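# Set tonearm tracking force with the stylus gauge

## Task

A newly fitted cartridge is on the record player's tonearm and its counterweight has not been adjusted. Using the stylus force gauge on the mat, bring the tracking force into the range on the cartridge's data sheet (manual point 7: 1.6 to 2.0 grams). At the end the tonearm must be clamped in its rest and nothing may be moving. The attempt fails if, at any point: the robot contacts the stylus; the stylus or the front of the cartridge is pushed on hard; the stylus comes down on or strikes anything quickly; the stylus or cartridge contacts the mat, the platter or any fixed part of the player; the counterweight is rotated while the stylus or cartridge is resting on the gauge; or anything is knocked or placed off the table. A result that holds only because the robot is still holding it does not count.

## Robot and tools

Robot: two arms, left_arm and right_arm, each with a two-finger gripper. In the scene frame the origin is the table centre, the table top is at z = +0.020 m, +z is up, and left_arm's base sits on the +y side (the names are not image sides). Bases: left_arm at (-0.154, +0.562, +0.118) m, quat_wxyz (+0.901, 0, 0, -0.434); right_arm at (+0.088, -0.507, +0.092) m, quat_wxyz (+0.629, 0, 0, +0.778). Fingers point along the gripper's +x and close along its y. end_effector_position is the point between the pads, roughly 3 to 4 cm behind the fingertips. Reported hand positions can be a little off, more so at long reach; friction may leave a gripper short or slightly tilted, so check the pose after each move and correct it.

Record player facts (from its manual): turning the counterweight counterclockwise, viewed from the player's front, raises force by 3 g per turn. Its 0 to 3 g ring turns with it, is read at the line on the stub, and is not zeroed, so rely on the gauge. The clamp opens by pressing its short outer tail and closes by pushing the hook back over the tube. The cue lever pushed back raises the lift bar; pushed forward it lowers the arm slowly, and lowering this way onto the gauge never presses too hard. The gauge reads the load on its tongue up to 5.00 g and goes blank above that; the reading is valid only with the stylus on it, the lift bar clear of the tube and no gripper on tonearm or gauge. Unclamped in its rest, the tube's nose rises if the force is negative; a gripper on the counterweight can also lift a free tube. Sequence: adjust the counterweight only with the arm off the gauge, lower with the cue lever, read, raise, adjust, repeat, then return and clamp.

execute_actions(actions): a list of actions; each action is a table of up to 15 rows, each row one control step of 1/30 s; fewer rows means the last row is held for the remaining steps. Every row has 16 numbers: left_arm x, y, z, qw, qx, qy, qz, opening, then right_arm's same 8. x, y, z are an absolute target position (metres, scene frame) for end_effector_position; the quaternion (w first, scene frame) is the absolute target orientation. Opening runs -1 to +1: +1 is fully open (0.088 m), empty fingers meet near -0.80, lower values change nothing. Closing from fully open takes at least about 0.5 s. An action is rejected for both arms if a target lies more than 0.6 m from that gripper's start position along any of its own axes; a malformed call or a failing first action rejects the whole call. Each step the command is clipped to 70 mm and 16 degrees from the measured pose, so far targets need several actions. To hold orientation, resend the same quaternion every row rather than copying a drifted reading. To keep an arm still, resend its last reported full pose and desired opening.

move(target, speed, blocking): target is one 16-number row as above (absolute poses for both arms plus openings; openings are applied at the start). Each gripper follows a straight line; all paths finish together, lasting 0.5 to 10 s. speed is the path's top speed in m/s, 0.002 to 0.5, default 0.25; turning is capped at twice that in rad/s. Paths ignore obstacles and the other arm; grippers lag, stray and may overshoot speed near full reach. Faster contact and targets set deeper past contact push harder, so approach delicate parts slowly with targets only just past contact. The result adds a move: line with the ending (done, off_target, moving, held, fault) and limits (paced = pose clipped; held = steps blocked, after which the arm may jump fast), plus each gripper's distance to its pose. blocking=false returns after 0.5 s while motion continues; use wait(0) to check, and wait or stop before sending new rows or moves.

wait(seconds): 0 to 10 s, arms hold their last command; returns early if a running move ends. stop(): brakes a running move (needs room); fingers continue. zoom_image(camera, region): region [x0, y0, x1, y1] in pixels, at most 504 by 504, cameras cam_high, cam_low, cam_left_wrist, cam_right_wrist (all 504x504); use it to read the gauge and ring. show_instructions() shows the reference images; read_manual(section) gives licence text only. finished_scene(scene) ends the scene irreversibly after the last command is held.

Results: a state line per arm with position, quat_wxyz and velocities; Hand target lines showing where the controller is driving; grip_measured on the opening scale (readings may be off by about 1 mm). To hold something, command an opening clearly below grip_measured; lower squeezes harder (up to about 34 N per pad; fast closes press harder). Step readings list positions, with HELD marking blocked steps. A pose unreachable line means the clearance check altered a command.

Avoid: arms hitting each other, hard pushes, dropping or flinging objects. Joint load limits (N m): waist 16.6, shoulder 20.6, elbow 20.5, wrist pitch 5.42, wrist yaw 5.4, wrist roll 5.07; reaching one freezes that arm for 10 s. Joint ranges (rad): waist ±3.054, shoulder 0 to 3.142, elbow 0 to 2.356, wrist pitch ±1.571, wrist yaw ±1.571, wrist roll ±3.142. Holding loads heats motors: MOTOR HOT from 50 °C, OVER-TEMPERATURE FAULT at 95 °C, and the arm can go limp if it does not cool.

Each tool is called in YAML: its name, and indented under it one key for each argument.

Reference images:

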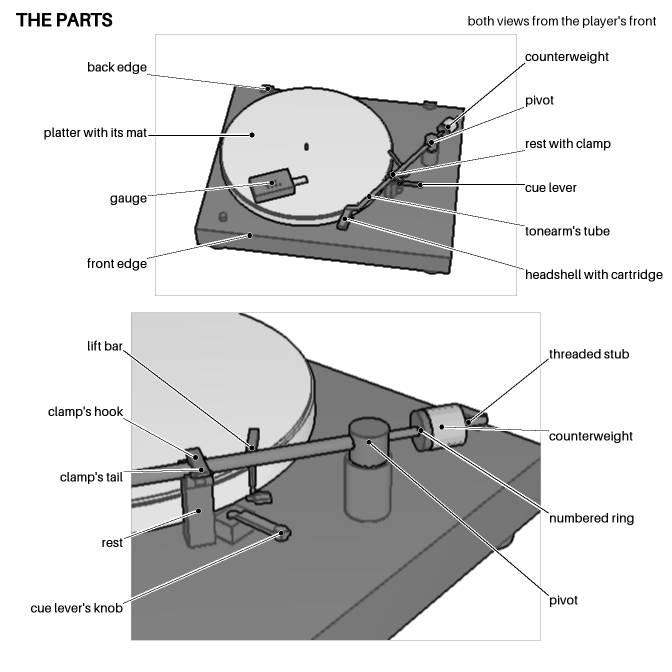

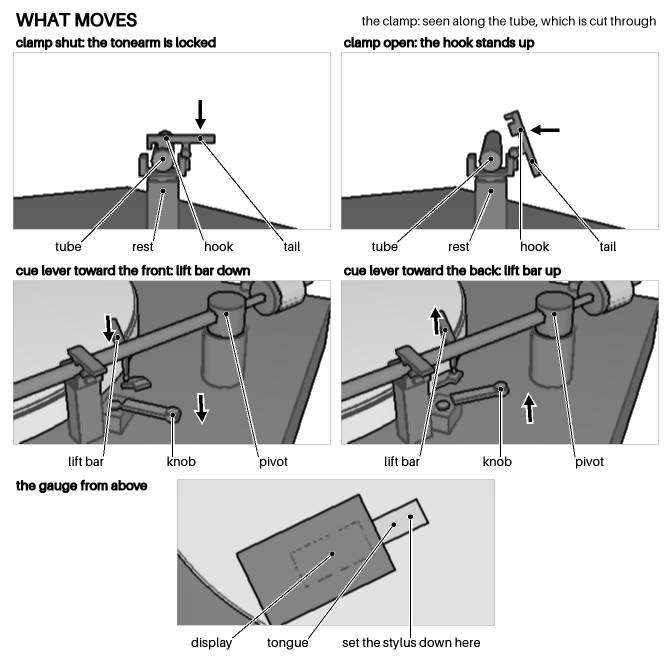

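## Session

execute_actions:
  actions: []

Scene clock: 0.00 s.
left_arm: end_effector_position=(-0.1498, +0.2862, +0.3306) grip_measured=+0.853 end_effector_quat_wxyz=(-0.262, +0.850, -0.258, -0.378) end_effector_velocity=(+0.001, +0.002, +0.002) end_effector_angular_velocity=(-0.004, -0.006, +0.004) | right_arm: end_effector_position=(+0.0188, -0.1903, +0.4006) grip_measured=+0.857 end_effector_quat_wxyz=(+0.438, -0.374, -0.592, +0.563) end_effector_velocity=(-0.000, -0.001, +0.000) end_effector_angular_velocity=(+0.000, -0.008, +0.004)
Joint positions: left_arm=[-1.009  1.494  1.373 -1.403 -0.679  2.054  0.081] | right_arm=[-0.104  0.914  0.573  0.442 -0.237 -1.528  0.081]
Joint velocities: left_arm=[-0.002 -0.007 -0.002 -0.007 -0.007 -0.007  0.   ] | right_arm=[-0.002 -0.002  0.002 -0.007 -0.007 -0.007 -0.   ]
Motor temperatures (°C, as the motors report them): left_arm=[19 20 21 22 22 20] | right_arm=[19 20 23 23 23 19]
Heat: left arm: hottest wrist pitch 22 °C (+0.0 °C/min); right arm: hottest elbow 23 °C (+0.0 °C/min).
Hand target (left_arm): -0.150, +0.286, +0.331; -0.262, +0.850, -0.258, -0.378
Hand target (right_arm): +0.019, -0.190, +0.401; -0.438, +0.374, +0.592, -0.563

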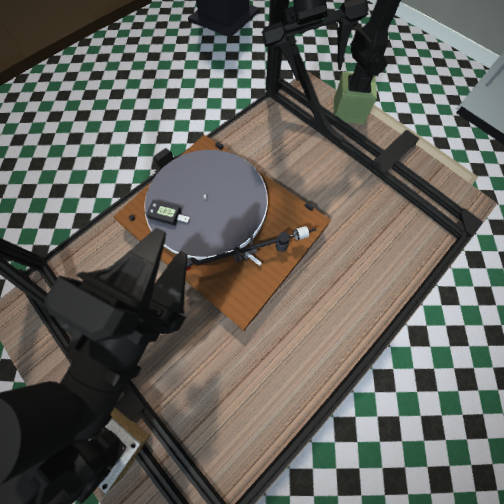

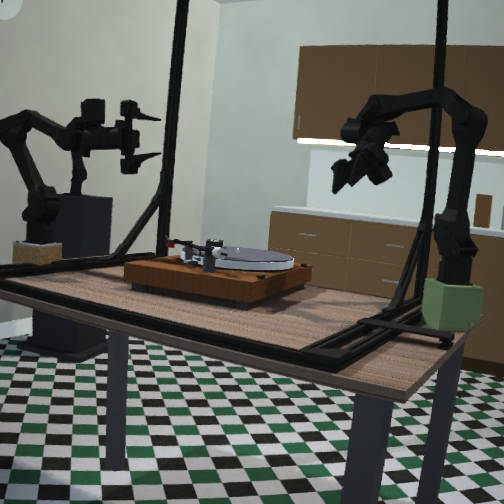

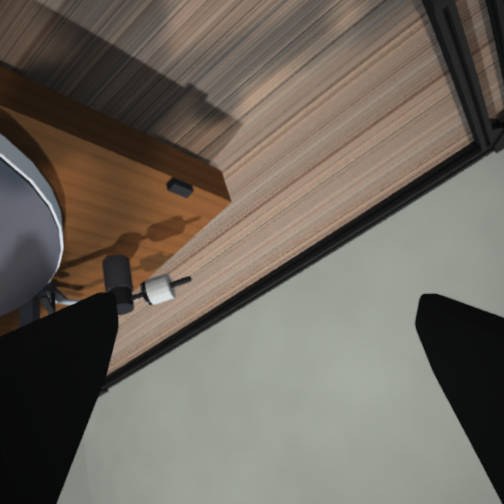

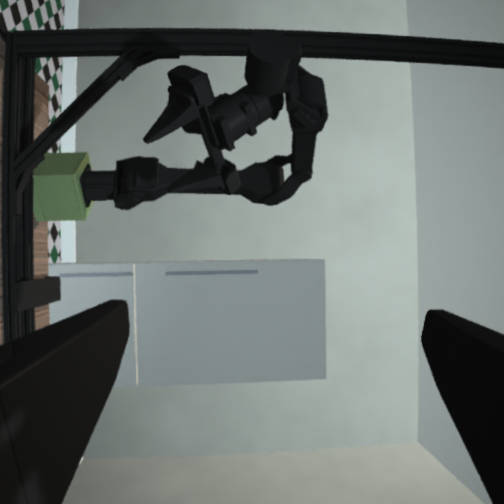

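zoom_image:
  camera: "cam_high"
  region: [110, 130, 340, 330]

zoom_image:
  camera: "cam_low"
  region: [120, 220, 320, 310]

Region (110, 130, 340, 330) of cam_high's 504x504 image, scaled by 2.191, with more detail than that image has; it fills the top 438 rows of this view, and the rest is white.

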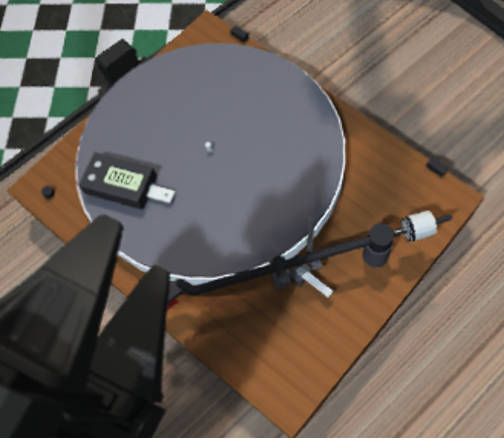

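Region (120, 220, 320, 310) of cam_low's 504x504 image, scaled by 2.520, with more detail than that image has; it fills the top 227 rows of this view, and the rest is white.

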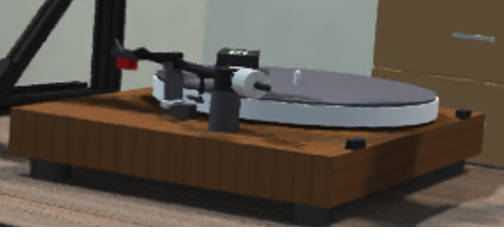

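move:
  target: [0.105,0.19,0.19,0.522,0,0,-0.853,1,-0.02,-0.07,0.28,0.603,-0.369,0.603,0.369,1]

Scene clock: 27.30 s.
left_arm: end_effector_position=(+0.1062, +0.1897, +0.1944) grip_measured=+1.000 end_effector_quat_wxyz=(+0.521, +0.002, -0.008, -0.854) end_effector_velocity=(-0.001, -0.000, -0.003) end_effector_angular_velocity=(-0.010, +0.035, +0.004) | right_arm: end_effector_position=(-0.0205, -0.0739, +0.2826) grip_measured=+1.000 end_effector_quat_wxyz=(+0.617, -0.321, +0.580, +0.424) end_effector_velocity=(+0.001, -0.005, -0.000) end_effector_angular_velocity=(-0.023, +0.001, +0.006)
Joint positions: left_arm=[ 0.27   2.363  1.096  1.301  1.418 -0.016  0.088] | right_arm=[ 0.037  2.214  2.346 -1.548  0.005  0.705  0.088]
Joint velocities: left_arm=[-0.002  0.056  0.002  0.212 -0.007 -0.183  0.   ] | right_arm=[-0.002 -0.002 -0.002 -0.022 -0.007 -0.007  0.   ]
Motor temperatures (°C, as the motors report them): left_arm=[19 23 23 22 22 20] | right_arm=[19 22 28 26 23 19]
Heat: left arm: hottest shoulder 23 °C (+2.2 °C/min); right arm: hottest elbow 28 °C (+11.0 °C/min).
Hand target (left_arm): +0.105, +0.190, +0.189; -0.523, +0.002, +0.001, +0.852
Hand target (right_arm): -0.020, -0.070, +0.278; +0.617, -0.320, +0.583, +0.421
Off the commanded pose (left_arm): 0.005 m, 1 deg.
Off the commanded pose (right_arm): 0.005 m, 9 deg.
joint sent to its limit (right arm) — the command would take joint 3 (elbow) past its upper limit, so that joint was sent only as far as its limit.
move: off_target (right_arm)
camera_calibration (this result's frames):
cam_left_wrist: T_world_to_cam=[[-0.884331, 0.466653, 0.0139156, 0.0104186], [0.153772, 0.319289, -0.935098, 0.132096], [-0.44081, -0.824796, -0.354116, 0.350079], [0, 0, 0, 1]] pos_world=[0.143219, 0.241705, 0.247346]
cam_right_wrist: T_world_to_cam=[[0.904501, -0.413474, -0.104484, 0.0273873], [-0.383883, -0.896085, 0.222856, -0.107846], [-0.185772, -0.161464, -0.969236, 0.334864], [0, 0, 0, 1]] pos_world=[-0.00396366, -0.0312468, 0.351458]

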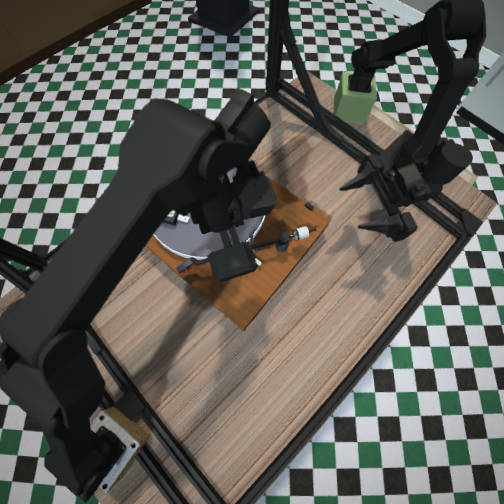

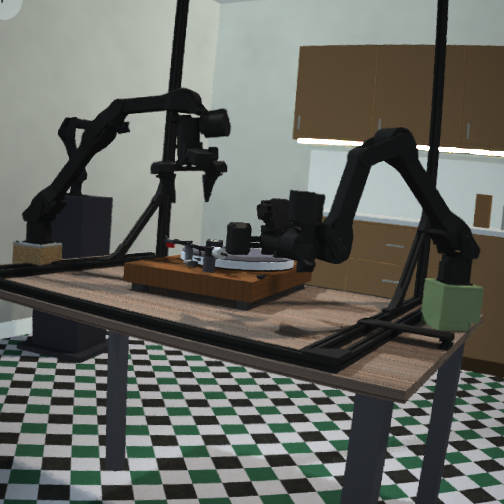

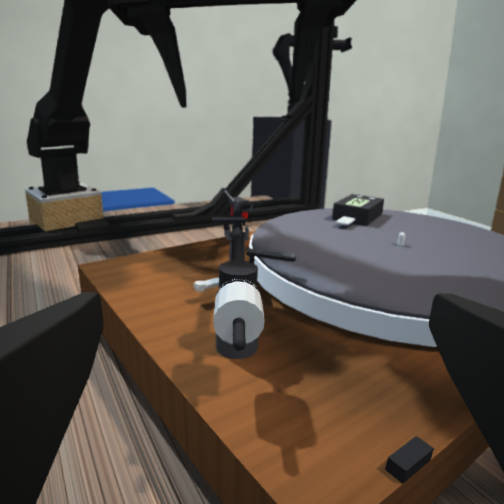

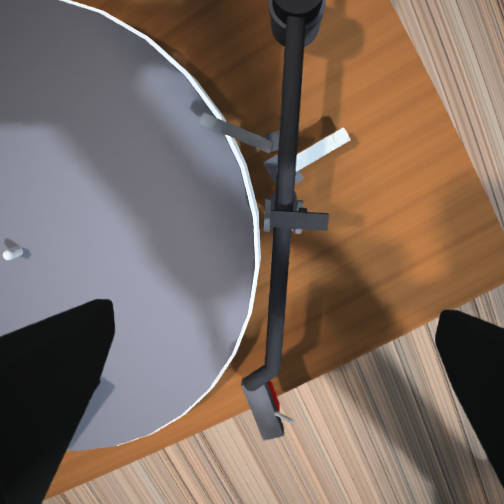

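move:
  target: [0.105,0.19,0.19,0.522,0,0,-0.853,1,-0.004,-0.058,0.22,0.603,-0.369,0.603,0.369,-1]
  speed: 0.1

zoom_image:
  camera: "cam_left_wrist"
  region: [150, 100, 350, 300]

zoom_image:
  camera: "cam_low"
  region: [140, 190, 260, 290]

Scene clock: 42.87 s.
left_arm: end_effector_position=(+0.1062, +0.1898, +0.1901) grip_measured=+1.000 end_effector_quat_wxyz=(+0.521, +0.000, -0.001, -0.853) end_effector_velocity=(-0.000, -0.001, -0.002) end_effector_angular_velocity=(+0.016, +0.024, +0.005) | right_arm: end_effector_position=(-0.0040, -0.0614, +0.2243) grip_measured=-0.776 end_effector_quat_wxyz=(+0.607, -0.362, +0.600, +0.375) end_effector_velocity=(-0.000, +0.002, +0.002) end_effector_angular_velocity=(+0.010, +0.009, +0.020)
Joint positions: left_arm=[ 0.27   2.369  1.095  1.28   1.418 -0.004  0.088] | right_arm=[-0.006  2.349  2.346 -1.546  0.003  0.68   0.001]
Joint velocities: left_arm=[-0.002 -0.002 -0.002 -0.022 -0.007 -0.007  0.   ] | right_arm=[-0.002 -0.002  0.002  0.007 -0.007 -0.022 -0.   ]
Motor temperatures (°C, as the motors report them): left_arm=[19 25 23 24 22 20] | right_arm=[19 26 29 26 23 19]
Heat: left arm: hottest shoulder 25 °C (+4.2 °C/min); right arm: hottest elbow 29 °C (+8.4 °C/min).
Hand target (left_arm): +0.105, +0.190, +0.190; -0.522, +0.000, -0.000, +0.853
Hand target (right_arm): -0.004, -0.059, +0.220; +0.605, -0.363, +0.601, +0.375
Off the commanded pose (left_arm): 0.001 m, 0 deg.
Off the commanded pose (right_arm): 0.006 m, 1 deg.
joint sent to its limit (right arm) — the command would take joint 3 (elbow) past its upper limit, so that joint was sent only as far as its limit.
move: done
camera_calibration (this result's frames):
cam_left_wrist: T_world_to_cam=[[-0.88446, 0.465721, 0.0288978, 0.00772492], [0.142871, 0.329245, -0.933373, 0.126949], [-0.444206, -0.821402, -0.357742, 0.34897], [0, 0, 0, 1]] pos_world=[0.14371, 0.24125, 0.243109]
cam_right_wrist: T_world_to_cam=[[0.899157, -0.437024, -0.0229368, -0.00820549], [-0.406789, -0.853977, 0.324417, -0.0976365], [-0.161366, -0.282372, -0.945636, 0.270879], [0, 0, 0, 1]] pos_world=[0.0113711, -0.0104767, 0.28764]

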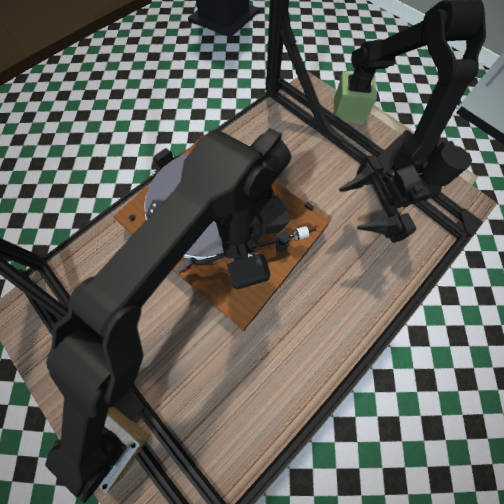

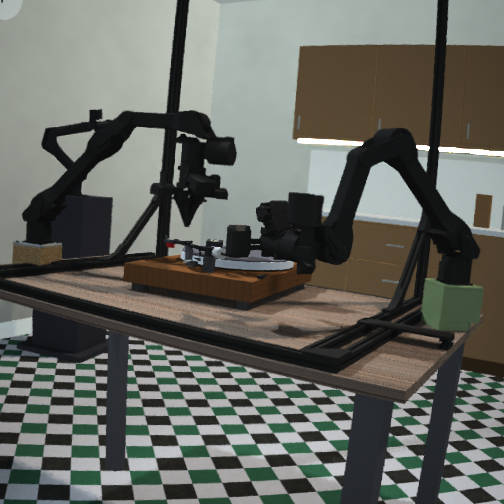

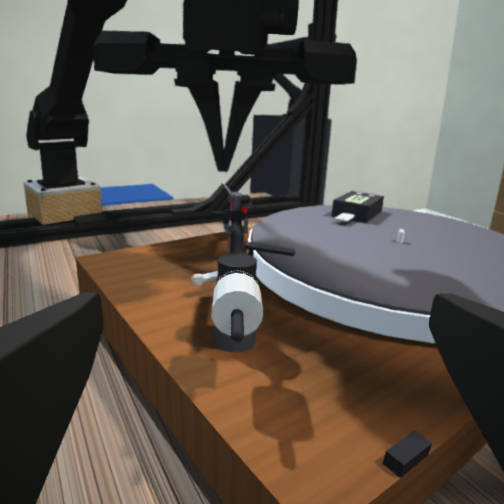

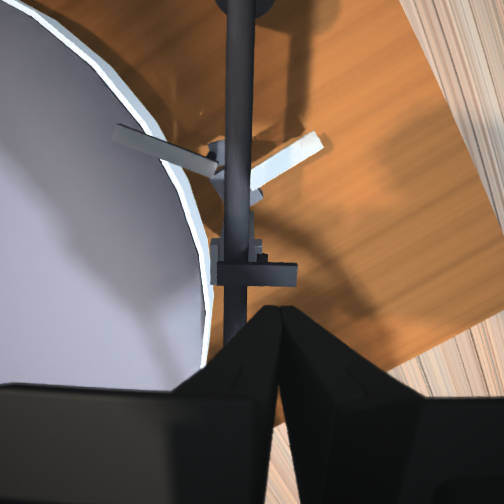

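Region (150, 100, 350, 300) of cam_left_wrist's 504x504 image, scaled by 2.520, with more detail than that image has.

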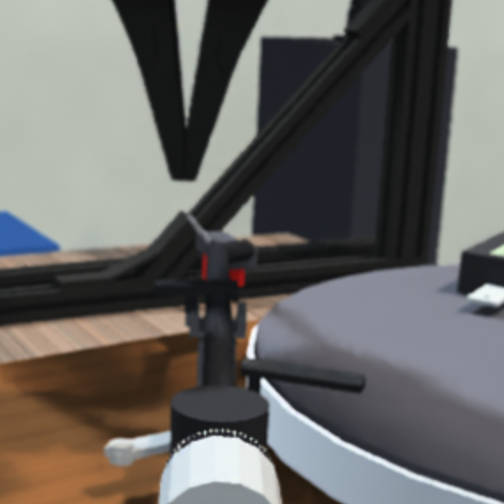

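Region (140, 190, 260, 290) of cam_low's 504x504 image, scaled by 4.200, with more detail than that image has.

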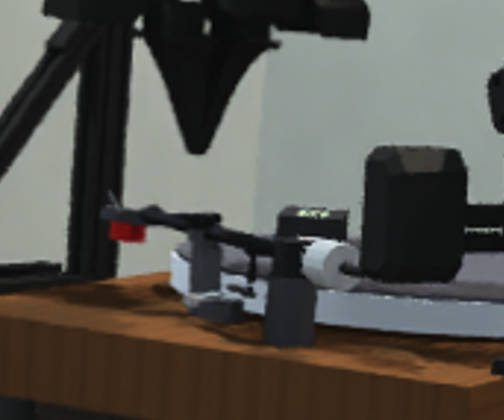

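move:
  target: [0.105,0.19,0.19,0.522,0,0,-0.853,1,0.002,-0.064,0.194,0.603,-0.369,0.603,0.369,-1]
  speed: 0.04

zoom_image:
  camera: "cam_left_wrist"
  region: [150, 100, 350, 300]

Scene clock: 51.37 s.
left_arm: end_effector_position=(+0.1061, +0.1898, +0.1899) grip_measured=+1.000 end_effector_quat_wxyz=(+0.521, -0.000, -0.000, -0.853) end_effector_velocity=(-0.000, -0.001, -0.001) end_effector_angular_velocity=(+0.002, +0.005, +0.005) | right_arm: end_effector_position=(+0.0004, -0.0631, +0.1893) grip_measured=-0.776 end_effector_quat_wxyz=(+0.603, -0.373, +0.604, +0.365) end_effector_velocity=(-0.000, +0.001, -0.000) end_effector_angular_velocity=(+0.010, +0.010, +0.019)
Joint positions: left_arm=[ 0.27   2.369  1.095  1.278  1.418 -0.004  0.088] | right_arm=[-0.015  2.342  2.193 -1.432  0.002  0.67   0.001]
Joint velocities: left_arm=[-0.002  0.002 -0.002  0.007 -0.007 -0.007  0.   ] | right_arm=[-0.002 -0.012 -0.022  0.022 -0.007 -0.022 -0.   ]
Motor temperatures (°C, as the motors report them): left_arm=[19 27 23 24 22 20] | right_arm=[19 28 29 25 23 19]
Heat: left arm: hottest shoulder 27 °C (+5.8 °C/min); right arm: hottest elbow 29 °C (+7.0 °C/min).
Hand target (left_arm): +0.105, +0.190, +0.190; -0.522, +0.000, -0.000, +0.853
Hand target (right_arm): +0.002, -0.064, +0.194; +0.603, -0.369, +0.603, +0.369
Off the commanded pose (left_arm): 0.001 m, 0 deg.
Off the commanded pose (right_arm): 0.005 m, 1 deg.
move: done
camera_calibration (this result's frames):
cam_left_wrist: T_world_to_cam=[[-0.884433, 0.4657, 0.0300263, 0.00743624], [0.142035, 0.329918, -0.933263, 0.126707], [-0.444527, -0.821144, -0.357936, 0.348935], [0, 0, 0, 1]] pos_world=[0.143691, 0.24126, 0.242924]
cam_right_wrist: T_world_to_cam=[[0.899404, -0.437104, -0.00354979, -0.0174225], [-0.408433, -0.843247, 0.349453, -0.0899359], [-0.155741, -0.31285, -0.936947, 0.234438], [0, 0, 0, 1]] pos_world=[0.0154487, -0.0101098, 0.251022]

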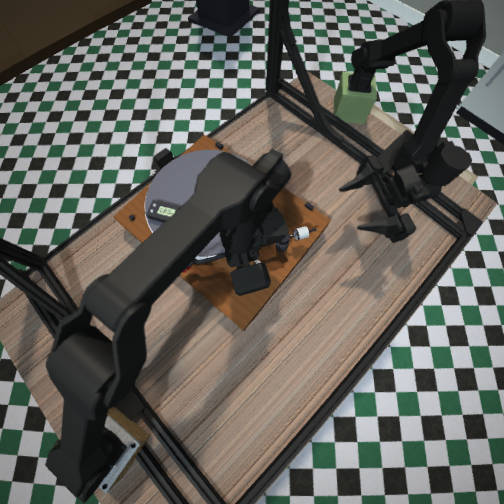

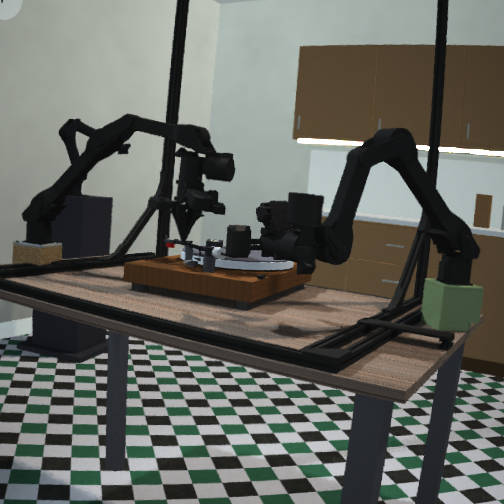

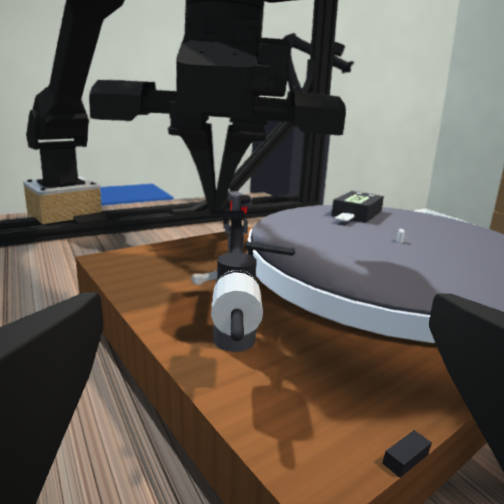

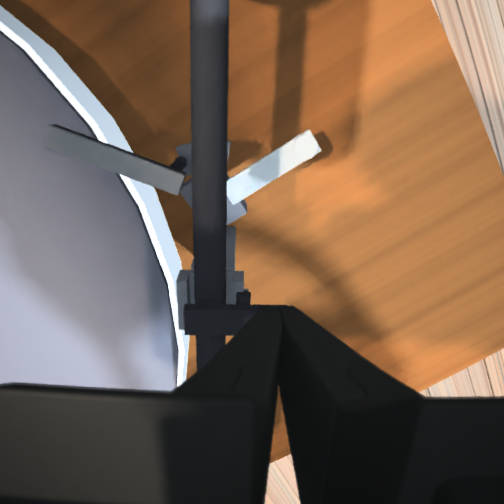

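Region (150, 100, 350, 300) of cam_left_wrist's 504x504 image, scaled by 2.520, with more detail than that image has.

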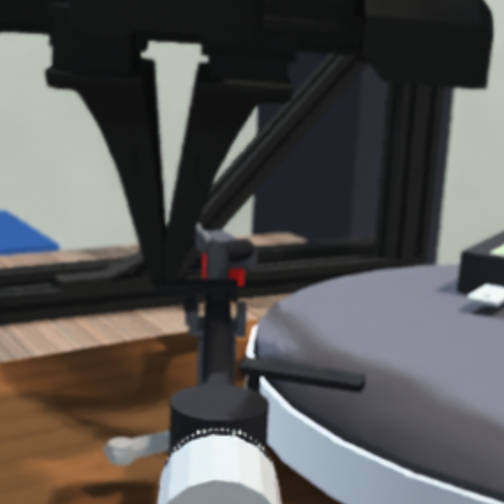

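move:
  target: [0.105,0.19,0.19,0.522,0,0,-0.853,1,0.003,-0.064,0.181,0.603,-0.369,0.603,0.369,-1]
  speed: 0.01

zoom_image:
  camera: "cam_left_wrist"
  region: [150, 100, 350, 300]

Scene clock: 57.40 s.
left_arm: end_effector_position=(+0.1060, +0.1899, +0.1898) grip_measured=+1.000 end_effector_quat_wxyz=(+0.521, -0.000, -0.000, -0.853) end_effector_velocity=(-0.000, -0.001, +0.002) end_effector_angular_velocity=(-0.010, -0.011, +0.005) | right_arm: end_effector_position=(+0.0007, -0.0634, +0.1867) grip_measured=-0.776 end_effector_quat_wxyz=(+0.605, -0.366, +0.602, +0.371) end_effector_velocity=(-0.002, -0.001, +0.000) end_effector_angular_velocity=(+0.001, +0.008, +0.010)
Joint positions: left_arm=[ 0.27   2.369  1.094  1.278  1.418 -0.003  0.088] | right_arm=[-0.016  2.316  2.138 -1.385  0.001  0.669  0.001]
Joint velocities: left_arm=[-0.002 -0.002 -0.002  0.022 -0.007 -0.007  0.   ] | right_arm=[ 0.002 -0.007 -0.012  0.007 -0.007 -0.007 -0.   ]
Motor temperatures (°C, as the motors report them): left_arm=[19 28 23 24 22 20] | right_arm=[19 31 29 25 23 19]
Heat: left arm: hottest shoulder 28 °C (+6.3 °C/min); right arm: hottest shoulder 31 °C (+8.4 °C/min).
Hand target (left_arm): +0.105, +0.190, +0.190; -0.522, -0.000, +0.000, +0.853
Hand target (right_arm): +0.003, -0.064, +0.181; +0.603, -0.369, +0.603, +0.369
Off the commanded pose (left_arm): 0.001 m, 0 deg.
Off the commanded pose (right_arm): 0.006 m, 0 deg.
move: done
camera_calibration (this result's frames):
cam_left_wrist: T_world_to_cam=[[-0.884434, 0.465698, 0.0300224, 0.00735823], [0.142063, 0.329964, -0.933243, 0.126607], [-0.444515, -0.821127, -0.35799, 0.348921], [0, 0, 0, 1]] pos_world=[0.143623, 0.241306, 0.242844]
cam_right_wrist: T_world_to_cam=[[0.899529, -0.436589, -0.0154404, -0.0155645], [-0.406607, -0.849633, 0.335849, -0.0870169], [-0.159747, -0.295828, -0.941789, 0.233955], [0, 0, 0, 1]] pos_world=[0.0159927, -0.0115171, 0.249321]

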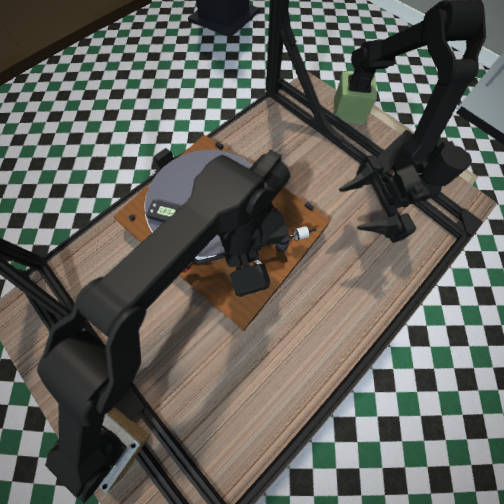

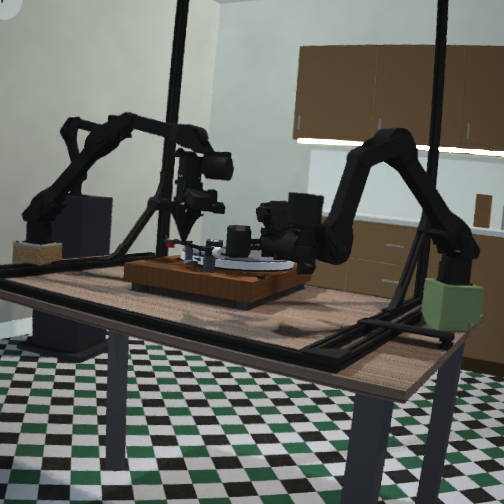

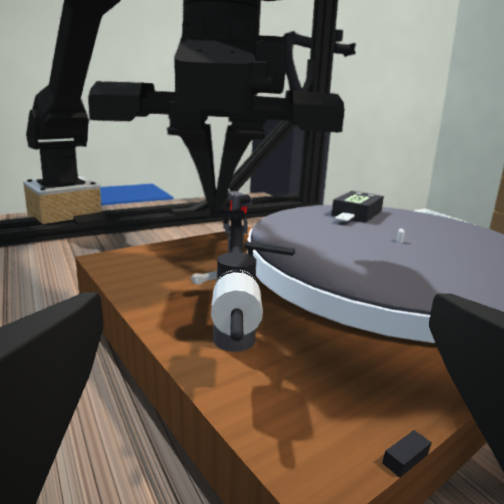

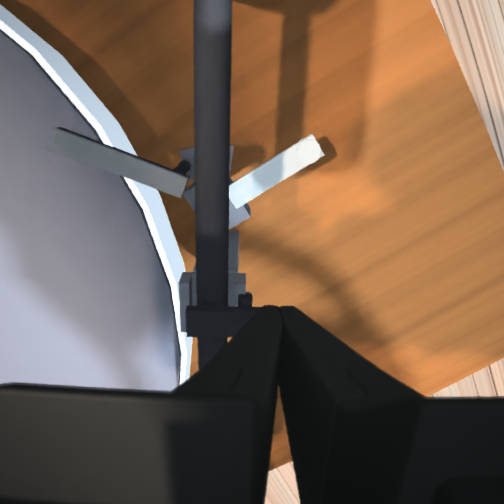

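Region (150, 100, 350, 300) of cam_left_wrist's 504x504 image, scaled by 2.520, with more detail than that image has.

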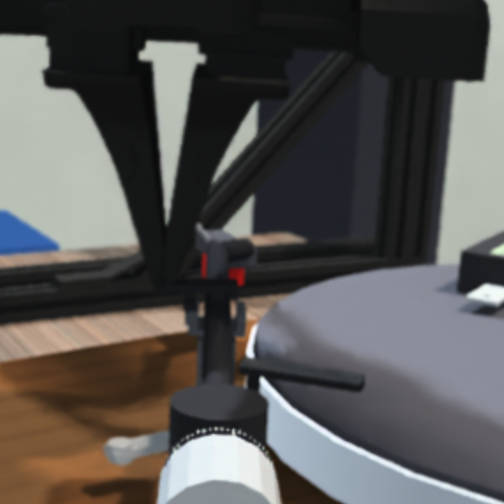

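move:
  target: [0.105,0.19,0.19,0.522,0,0,-0.853,1,0.006,-0.066,0.171,0.603,-0.369,0.603,0.369,-1]
  speed: 0.01

zoom_image:
  camera: "cam_left_wrist"
  region: [150, 100, 350, 300]

Scene clock: 63.03 s.
left_arm: end_effector_position=(+0.1058, +0.1898, +0.1897) grip_measured=+1.000 end_effector_quat_wxyz=(+0.521, -0.000, -0.000, -0.853) end_effector_velocity=(-0.003, +0.001, -0.001) end_effector_angular_velocity=(+0.017, +0.029, -0.010) | right_arm: end_effector_position=(+0.0011, -0.0644, +0.1848) grip_measured=-0.776 end_effector_quat_wxyz=(+0.605, -0.360, +0.600, +0.379) end_effector_velocity=(+0.002, +0.003, -0.002) end_effector_angular_velocity=(+0.011, +0.009, +0.000)
Joint positions: left_arm=[ 0.27   2.369  1.094  1.278  1.418 -0.003  0.088] | right_arm=[-0.018  2.287  2.08  -1.336 -0.003  0.663  0.001]
Joint velocities: left_arm=[-0.002 -0.002 -0.007 -0.007  0.007 -0.022  0.   ] | right_arm=[-0.007 -0.002 -0.012  0.022 -0.007 -0.007 -0.   ]
Motor temperatures (°C, as the motors report them): left_arm=[19 29 23 24 22 20] | right_arm=[19 32 29 25 23 19]
Heat: left arm: hottest shoulder 29 °C (+7.1 °C/min); right arm: hottest shoulder 32 °C (+8.1 °C/min).
Hand target (left_arm): +0.105, +0.190, +0.190; -0.522, +0.000, -0.000, +0.853
Hand target (right_arm): +0.006, -0.066, +0.171; +0.603, -0.369, +0.603, +0.369
Off the commanded pose (left_arm): 0.001 m, 0 deg.
Off the commanded pose (right_arm): 0.015 m, 2 deg.
move: off_target (right_arm)
camera_calibration (this result's frames):
cam_left_wrist: T_world_to_cam=[[-0.884238, 0.466022, 0.0307773, 0.00697542], [0.141613, 0.330328, -0.933182, 0.12651], [-0.44505, -0.820797, -0.358083, 0.348756], [0, 0, 0, 1]] pos_world=[0.143466, 0.241217, 0.242726]
cam_right_wrist: T_world_to_cam=[[0.901031, -0.432651, -0.0309329, -0.0132826], [-0.400571, -0.857336, 0.323292, -0.0852776], [-0.166392, -0.278905, -0.945794, 0.233702], [0, 0, 0, 1]] pos_world=[0.0166945, -0.0136776, 0.248193]

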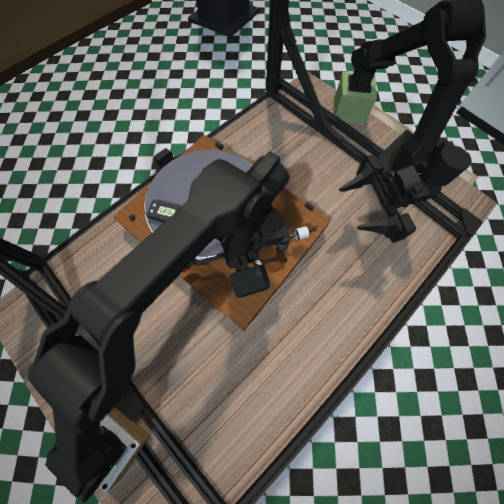

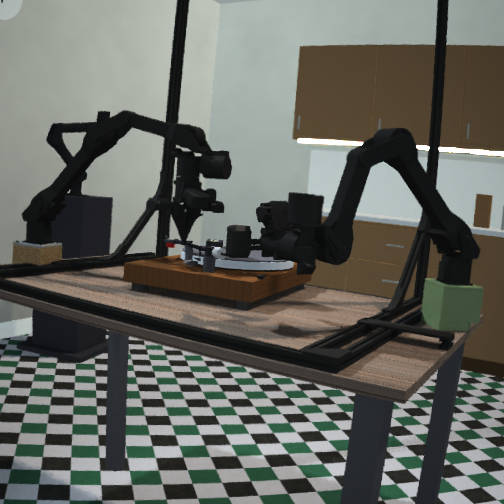

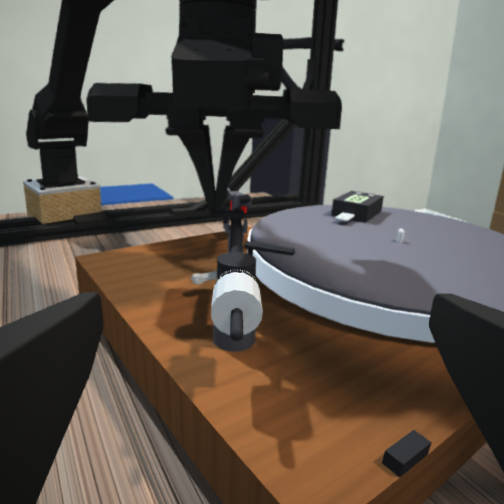

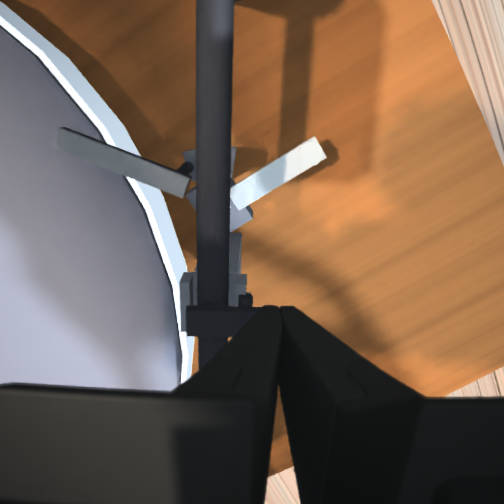

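Region (150, 100, 350, 300) of cam_left_wrist's 504x504 image, scaled by 2.520, with more detail than that image has.

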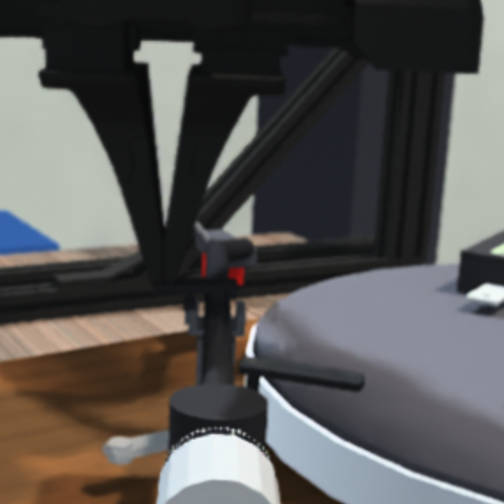

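Too close to the hinge (friction lock). Lift, shift outward 4 mm.

move:
  target: [0.105,0.19,0.19,0.522,0,0,-0.853,1,0.007,-0.066,0.198,0.603,-0.369,0.603,0.369,-1]
  speed: 0.02

move:
  target: [0.105,0.19,0.19,0.522,0,0,-0.853,1,0.008,-0.067,0.176,0.603,-0.369,0.603,0.369,-1]
  speed: 0.01

zoom_image:
  camera: "cam_left_wrist"
  region: [150, 100, 350, 300]

Scene clock: 71.30 s.
left_arm: end_effector_position=(+0.1057, +0.1899, +0.1896) grip_measured=+1.000 end_effector_quat_wxyz=(+0.521, -0.000, +0.000, -0.853) end_effector_velocity=(-0.000, -0.001, -0.002) end_effector_angular_velocity=(+0.016, +0.024, +0.005) | right_arm: end_effector_position=(+0.0052, -0.0677, +0.2032) grip_measured=-0.776 end_effector_quat_wxyz=(+0.604, -0.364, +0.603, +0.373) end_effector_velocity=(+0.000, -0.002, -0.000) end_effector_angular_velocity=(-0.018, +0.004, +0.005)
Joint positions: left_arm=[ 0.27   2.369  1.094  1.278  1.418 -0.003  0.088] | right_arm=[-0.025  2.29   2.159 -1.428 -0.003  0.66   0.001]
Joint velocities: left_arm=[-0.002 -0.002 -0.002 -0.022 -0.007 -0.007  0.   ] | right_arm=[-0.002  0.007  0.012 -0.022 -0.007 -0.007 -0.   ]
Motor temperatures (°C, as the motors report them): left_arm=[19 30 23 24 22 20] | right_arm=[19 33 28 26 23 19]
Heat: left arm: hottest shoulder 30 °C (+8.1 °C/min); right arm: hottest shoulder 33 °C (+8.1 °C/min).
Hand target (left_arm): +0.105, +0.190, +0.190; -0.522, +0.000, -0.000, +0.853
Hand target (right_arm): +0.007, -0.066, +0.198; +0.603, -0.369, +0.603, +0.369
Off the commanded pose (left_arm): 0.001 m, 0 deg.
Off the commanded pose (right_arm): 0.006 m, 1 deg.
move: done
camera_calibration (this result's frames):
cam_left_wrist: T_world_to_cam=[[-0.884228, 0.466015, 0.0311548, 0.00682499], [0.141324, 0.330537, -0.933152, 0.12641], [-0.44516, -0.820716, -0.358129, 0.348741], [0, 0, 0, 1]] pos_world=[0.143416, 0.241254, 0.242642]
cam_right_wrist: T_world_to_cam=[[0.899284, -0.436823, -0.021779, -0.0199833], [-0.405124, -0.850722, 0.334883, -0.0942875], [-0.164812, -0.292332, -0.942008, 0.249218], [0, 0, 0, 1]] pos_world=[0.0208467, -0.0160873, 0.265906]

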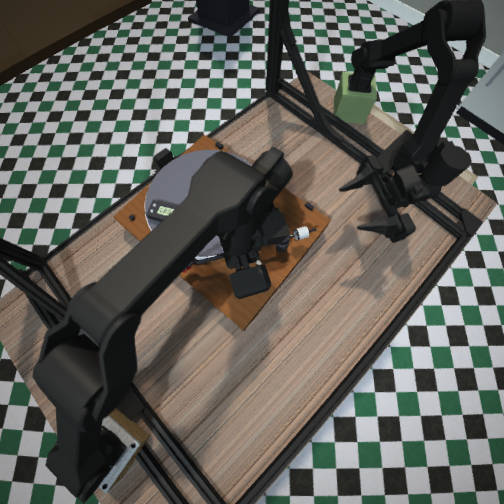

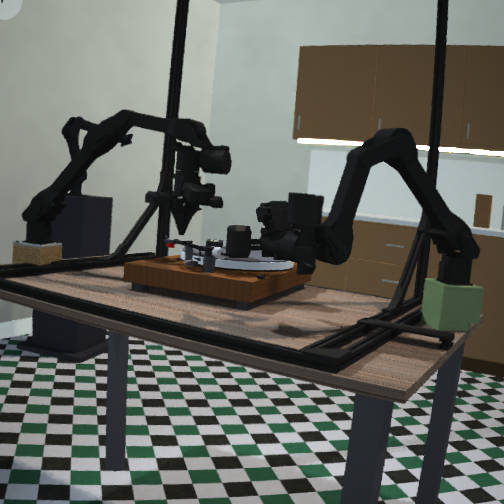

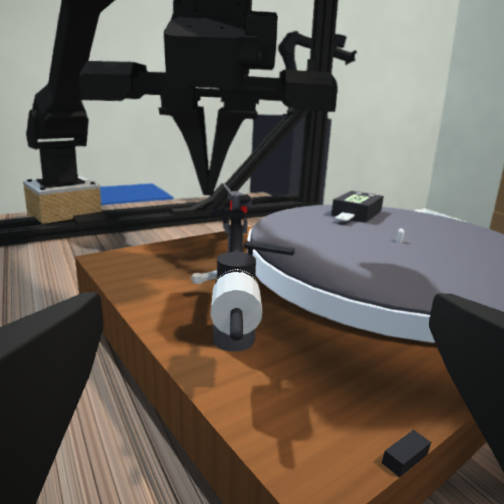

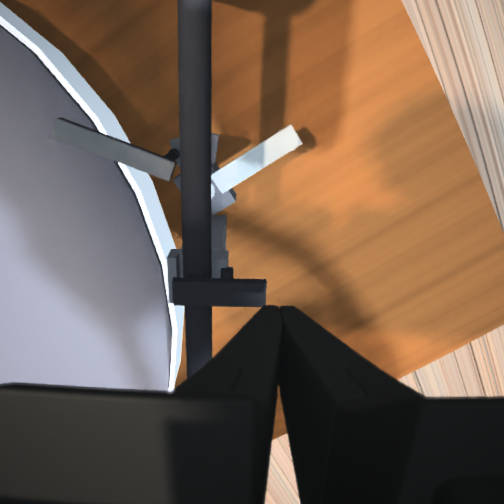

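Scene clock: 74.27 s.
left_arm: end_effector_position=(+0.1057, +0.1899, +0.1896) grip_measured=+1.000 end_effector_quat_wxyz=(+0.521, -0.000, +0.000, -0.853) end_effector_velocity=(-0.000, -0.001, -0.000) end_effector_angular_velocity=(+0.008, +0.012, +0.005) | right_arm: end_effector_position=(+0.0071, -0.0667, +0.1809) grip_measured=-0.776 end_effector_quat_wxyz=(+0.604, -0.365, +0.603, +0.371) end_effector_velocity=(+0.002, +0.000, -0.001) end_effector_angular_velocity=(+0.004, -0.007, +0.005)
Joint positions: left_arm=[ 0.27   2.369  1.094  1.278  1.418 -0.003  0.088] | right_arm=[-0.029  2.29   2.071 -1.343 -0.001  0.658  0.001]
Joint velocities: left_arm=[-0.002 -0.002 -0.002 -0.007 -0.007 -0.007  0.   ] | right_arm=[-0.002 -0.002 -0.007  0.007  0.007 -0.007 -0.   ]
Motor temperatures (°C, as the motors report them): left_arm=[19 30 23 25 22 20] | right_arm=[19 34 28 26 23 19]
Heat: left arm: hottest shoulder 30 °C (+8.1 °C/min); right arm: hottest shoulder 34 °C (+8.1 °C/min).
Hand target (left_arm): +0.105, +0.190, +0.190; -0.522, -0.000, +0.000, +0.853
Hand target (right_arm): +0.008, -0.067, +0.176; +0.603, -0.369, +0.603, +0.369
Off the commanded pose (left_arm): 0.001 m, 0 deg.
Off the commanded pose (right_arm): 0.005 m, 1 deg.
move: done
camera_calibration (this result's frames):
cam_left_wrist: T_world_to_cam=[[-0.884239, 0.46602, 0.0307735, 0.00689739], [0.141641, 0.330374, -0.933162, 0.126409], [-0.445039, -0.820779, -0.358137, 0.348742], [0, 0, 0, 1]] pos_world=[0.143398, 0.241263, 0.242646]
cam_right_wrist: T_world_to_cam=[[0.898492, -0.438623, -0.0179638, -0.0225096], [-0.407632, -0.848799, 0.336713, -0.0854347], [-0.162938, -0.295211, -0.941436, 0.228512], [0, 0, 0, 1]] pos_world=[0.0226319, -0.0149309, 0.243492]

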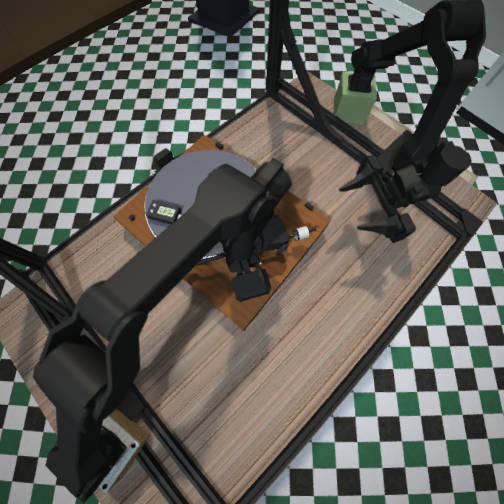

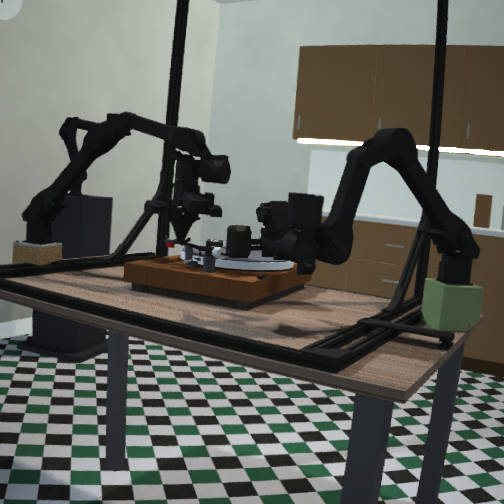

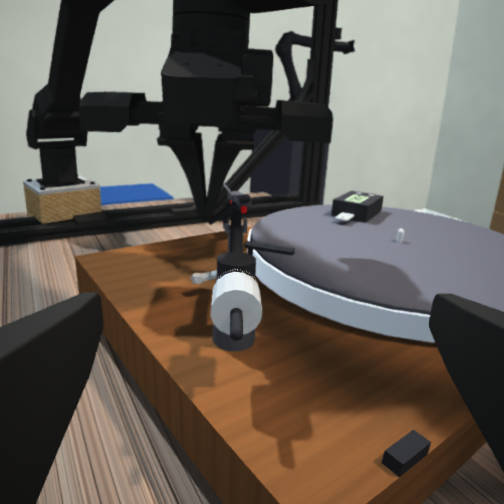

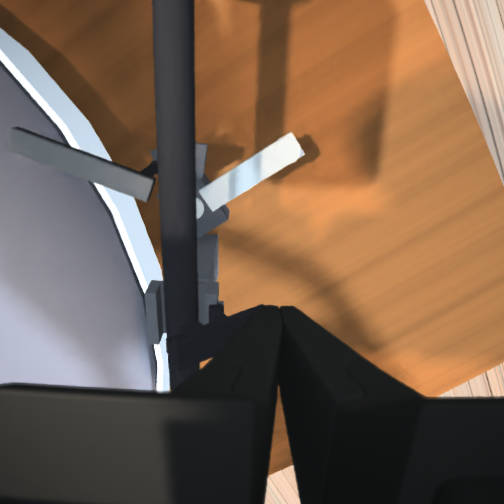

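Region (150, 100, 350, 300) of cam_left_wrist's 504x504 image, scaled by 2.520, with more detail than that image has.

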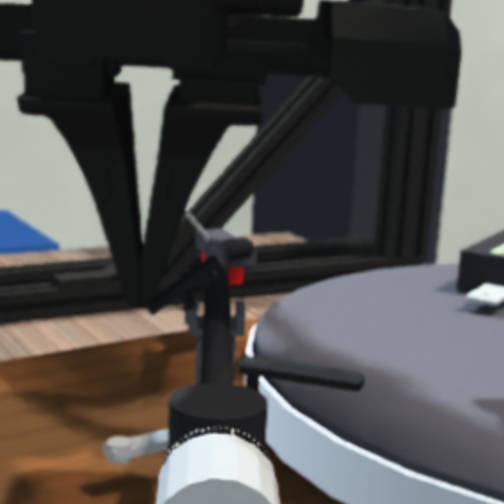

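move:
  target: [0.105,0.19,0.19,0.522,0,0,-0.853,1,0.007,-0.0665,0.166,0.603,-0.369,0.603,0.369,-1]
  speed: 0.01

zoom_image:
  camera: "cam_left_wrist"
  region: [150, 100, 350, 300]

Scene clock: 80.20 s.
left_arm: end_effector_position=(+0.1057, +0.1899, +0.1895) grip_measured=+1.000 end_effector_quat_wxyz=(+0.521, -0.000, +0.000, -0.853) end_effector_velocity=(-0.000, -0.001, +0.001) end_effector_angular_velocity=(-0.001, +0.001, +0.005) | right_arm: end_effector_position=(+0.0071, -0.0647, +0.1730) grip_measured=-0.776 end_effector_quat_wxyz=(+0.606, -0.362, +0.601, +0.374) end_effector_velocity=(+0.003, -0.002, +0.000) end_effector_angular_velocity=(-0.009, +0.006, +0.000)
Joint positions: left_arm=[ 0.27   2.369  1.093  1.278  1.418 -0.003  0.088] | right_arm=[-0.029  2.291  2.04  -1.303  0.001  0.658  0.001]
Joint velocities: left_arm=[-0.002 -0.002 -0.002  0.007 -0.007 -0.007  0.   ] | right_arm=[-0.007 -0.002 -0.002 -0.007 -0.007 -0.007 -0.   ]
Motor temperatures (°C, as the motors report them): left_arm=[19 31 23 25 22 20] | right_arm=[19 34 28 26 23 19]
Heat: left arm: hottest shoulder 31 °C (+8.1 °C/min); right arm: hottest shoulder 34 °C (+7.1 °C/min).
Hand target (left_arm): +0.105, +0.190, +0.190; -0.522, +0.000, +0.000, +0.853
Hand target (right_arm): +0.007, -0.067, +0.166; +0.603, -0.369, +0.603, +0.369
Off the commanded pose (left_arm): 0.001 m, 0 deg.
Off the commanded pose (right_arm): 0.007 m, 1 deg.
move: done
camera_calibration (this result's frames):
cam_left_wrist: T_world_to_cam=[[-0.884229, 0.466013, 0.0311509, 0.00674695], [0.141353, 0.330583, -0.933131, 0.12631], [-0.445149, -0.820699, -0.358184, 0.348727], [0, 0, 0, 1]] pos_world=[0.143347, 0.2413, 0.242562]
cam_right_wrist: T_world_to_cam=[[0.898497, -0.438476, -0.0210286, -0.0212292], [-0.408007, -0.851816, 0.328542, -0.079775], [-0.16197, -0.286614, -0.944255, 0.222697], [0, 0, 0, 1]] pos_world=[0.0225959, -0.0134341, 0.236046]

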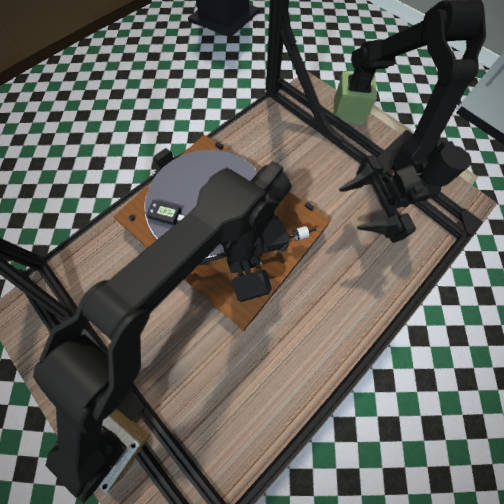

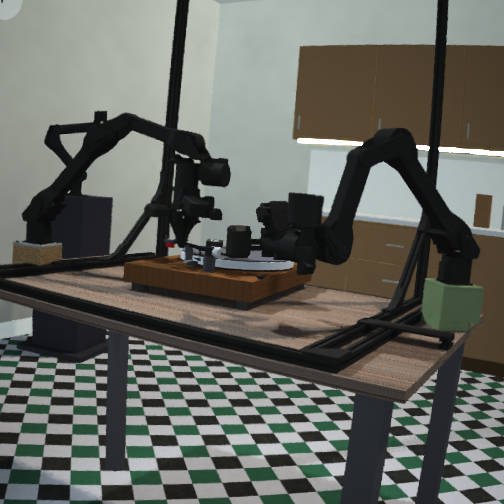

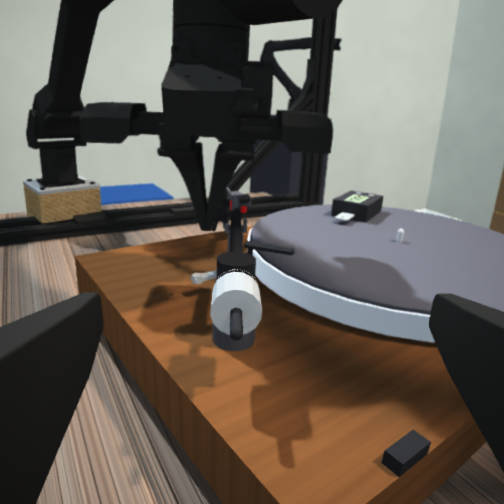

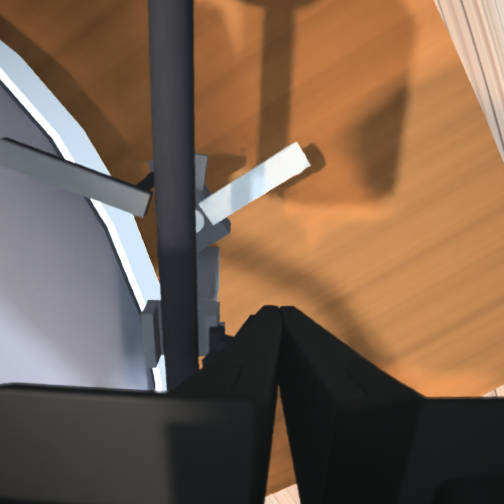

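Region (150, 100, 350, 300) of cam_left_wrist's 504x504 image, scaled by 2.520, with more detail than that image has.

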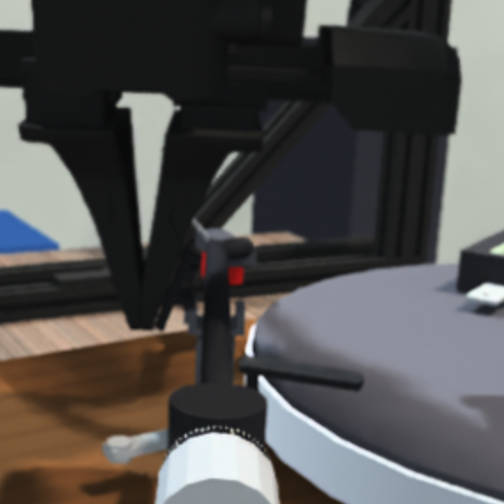

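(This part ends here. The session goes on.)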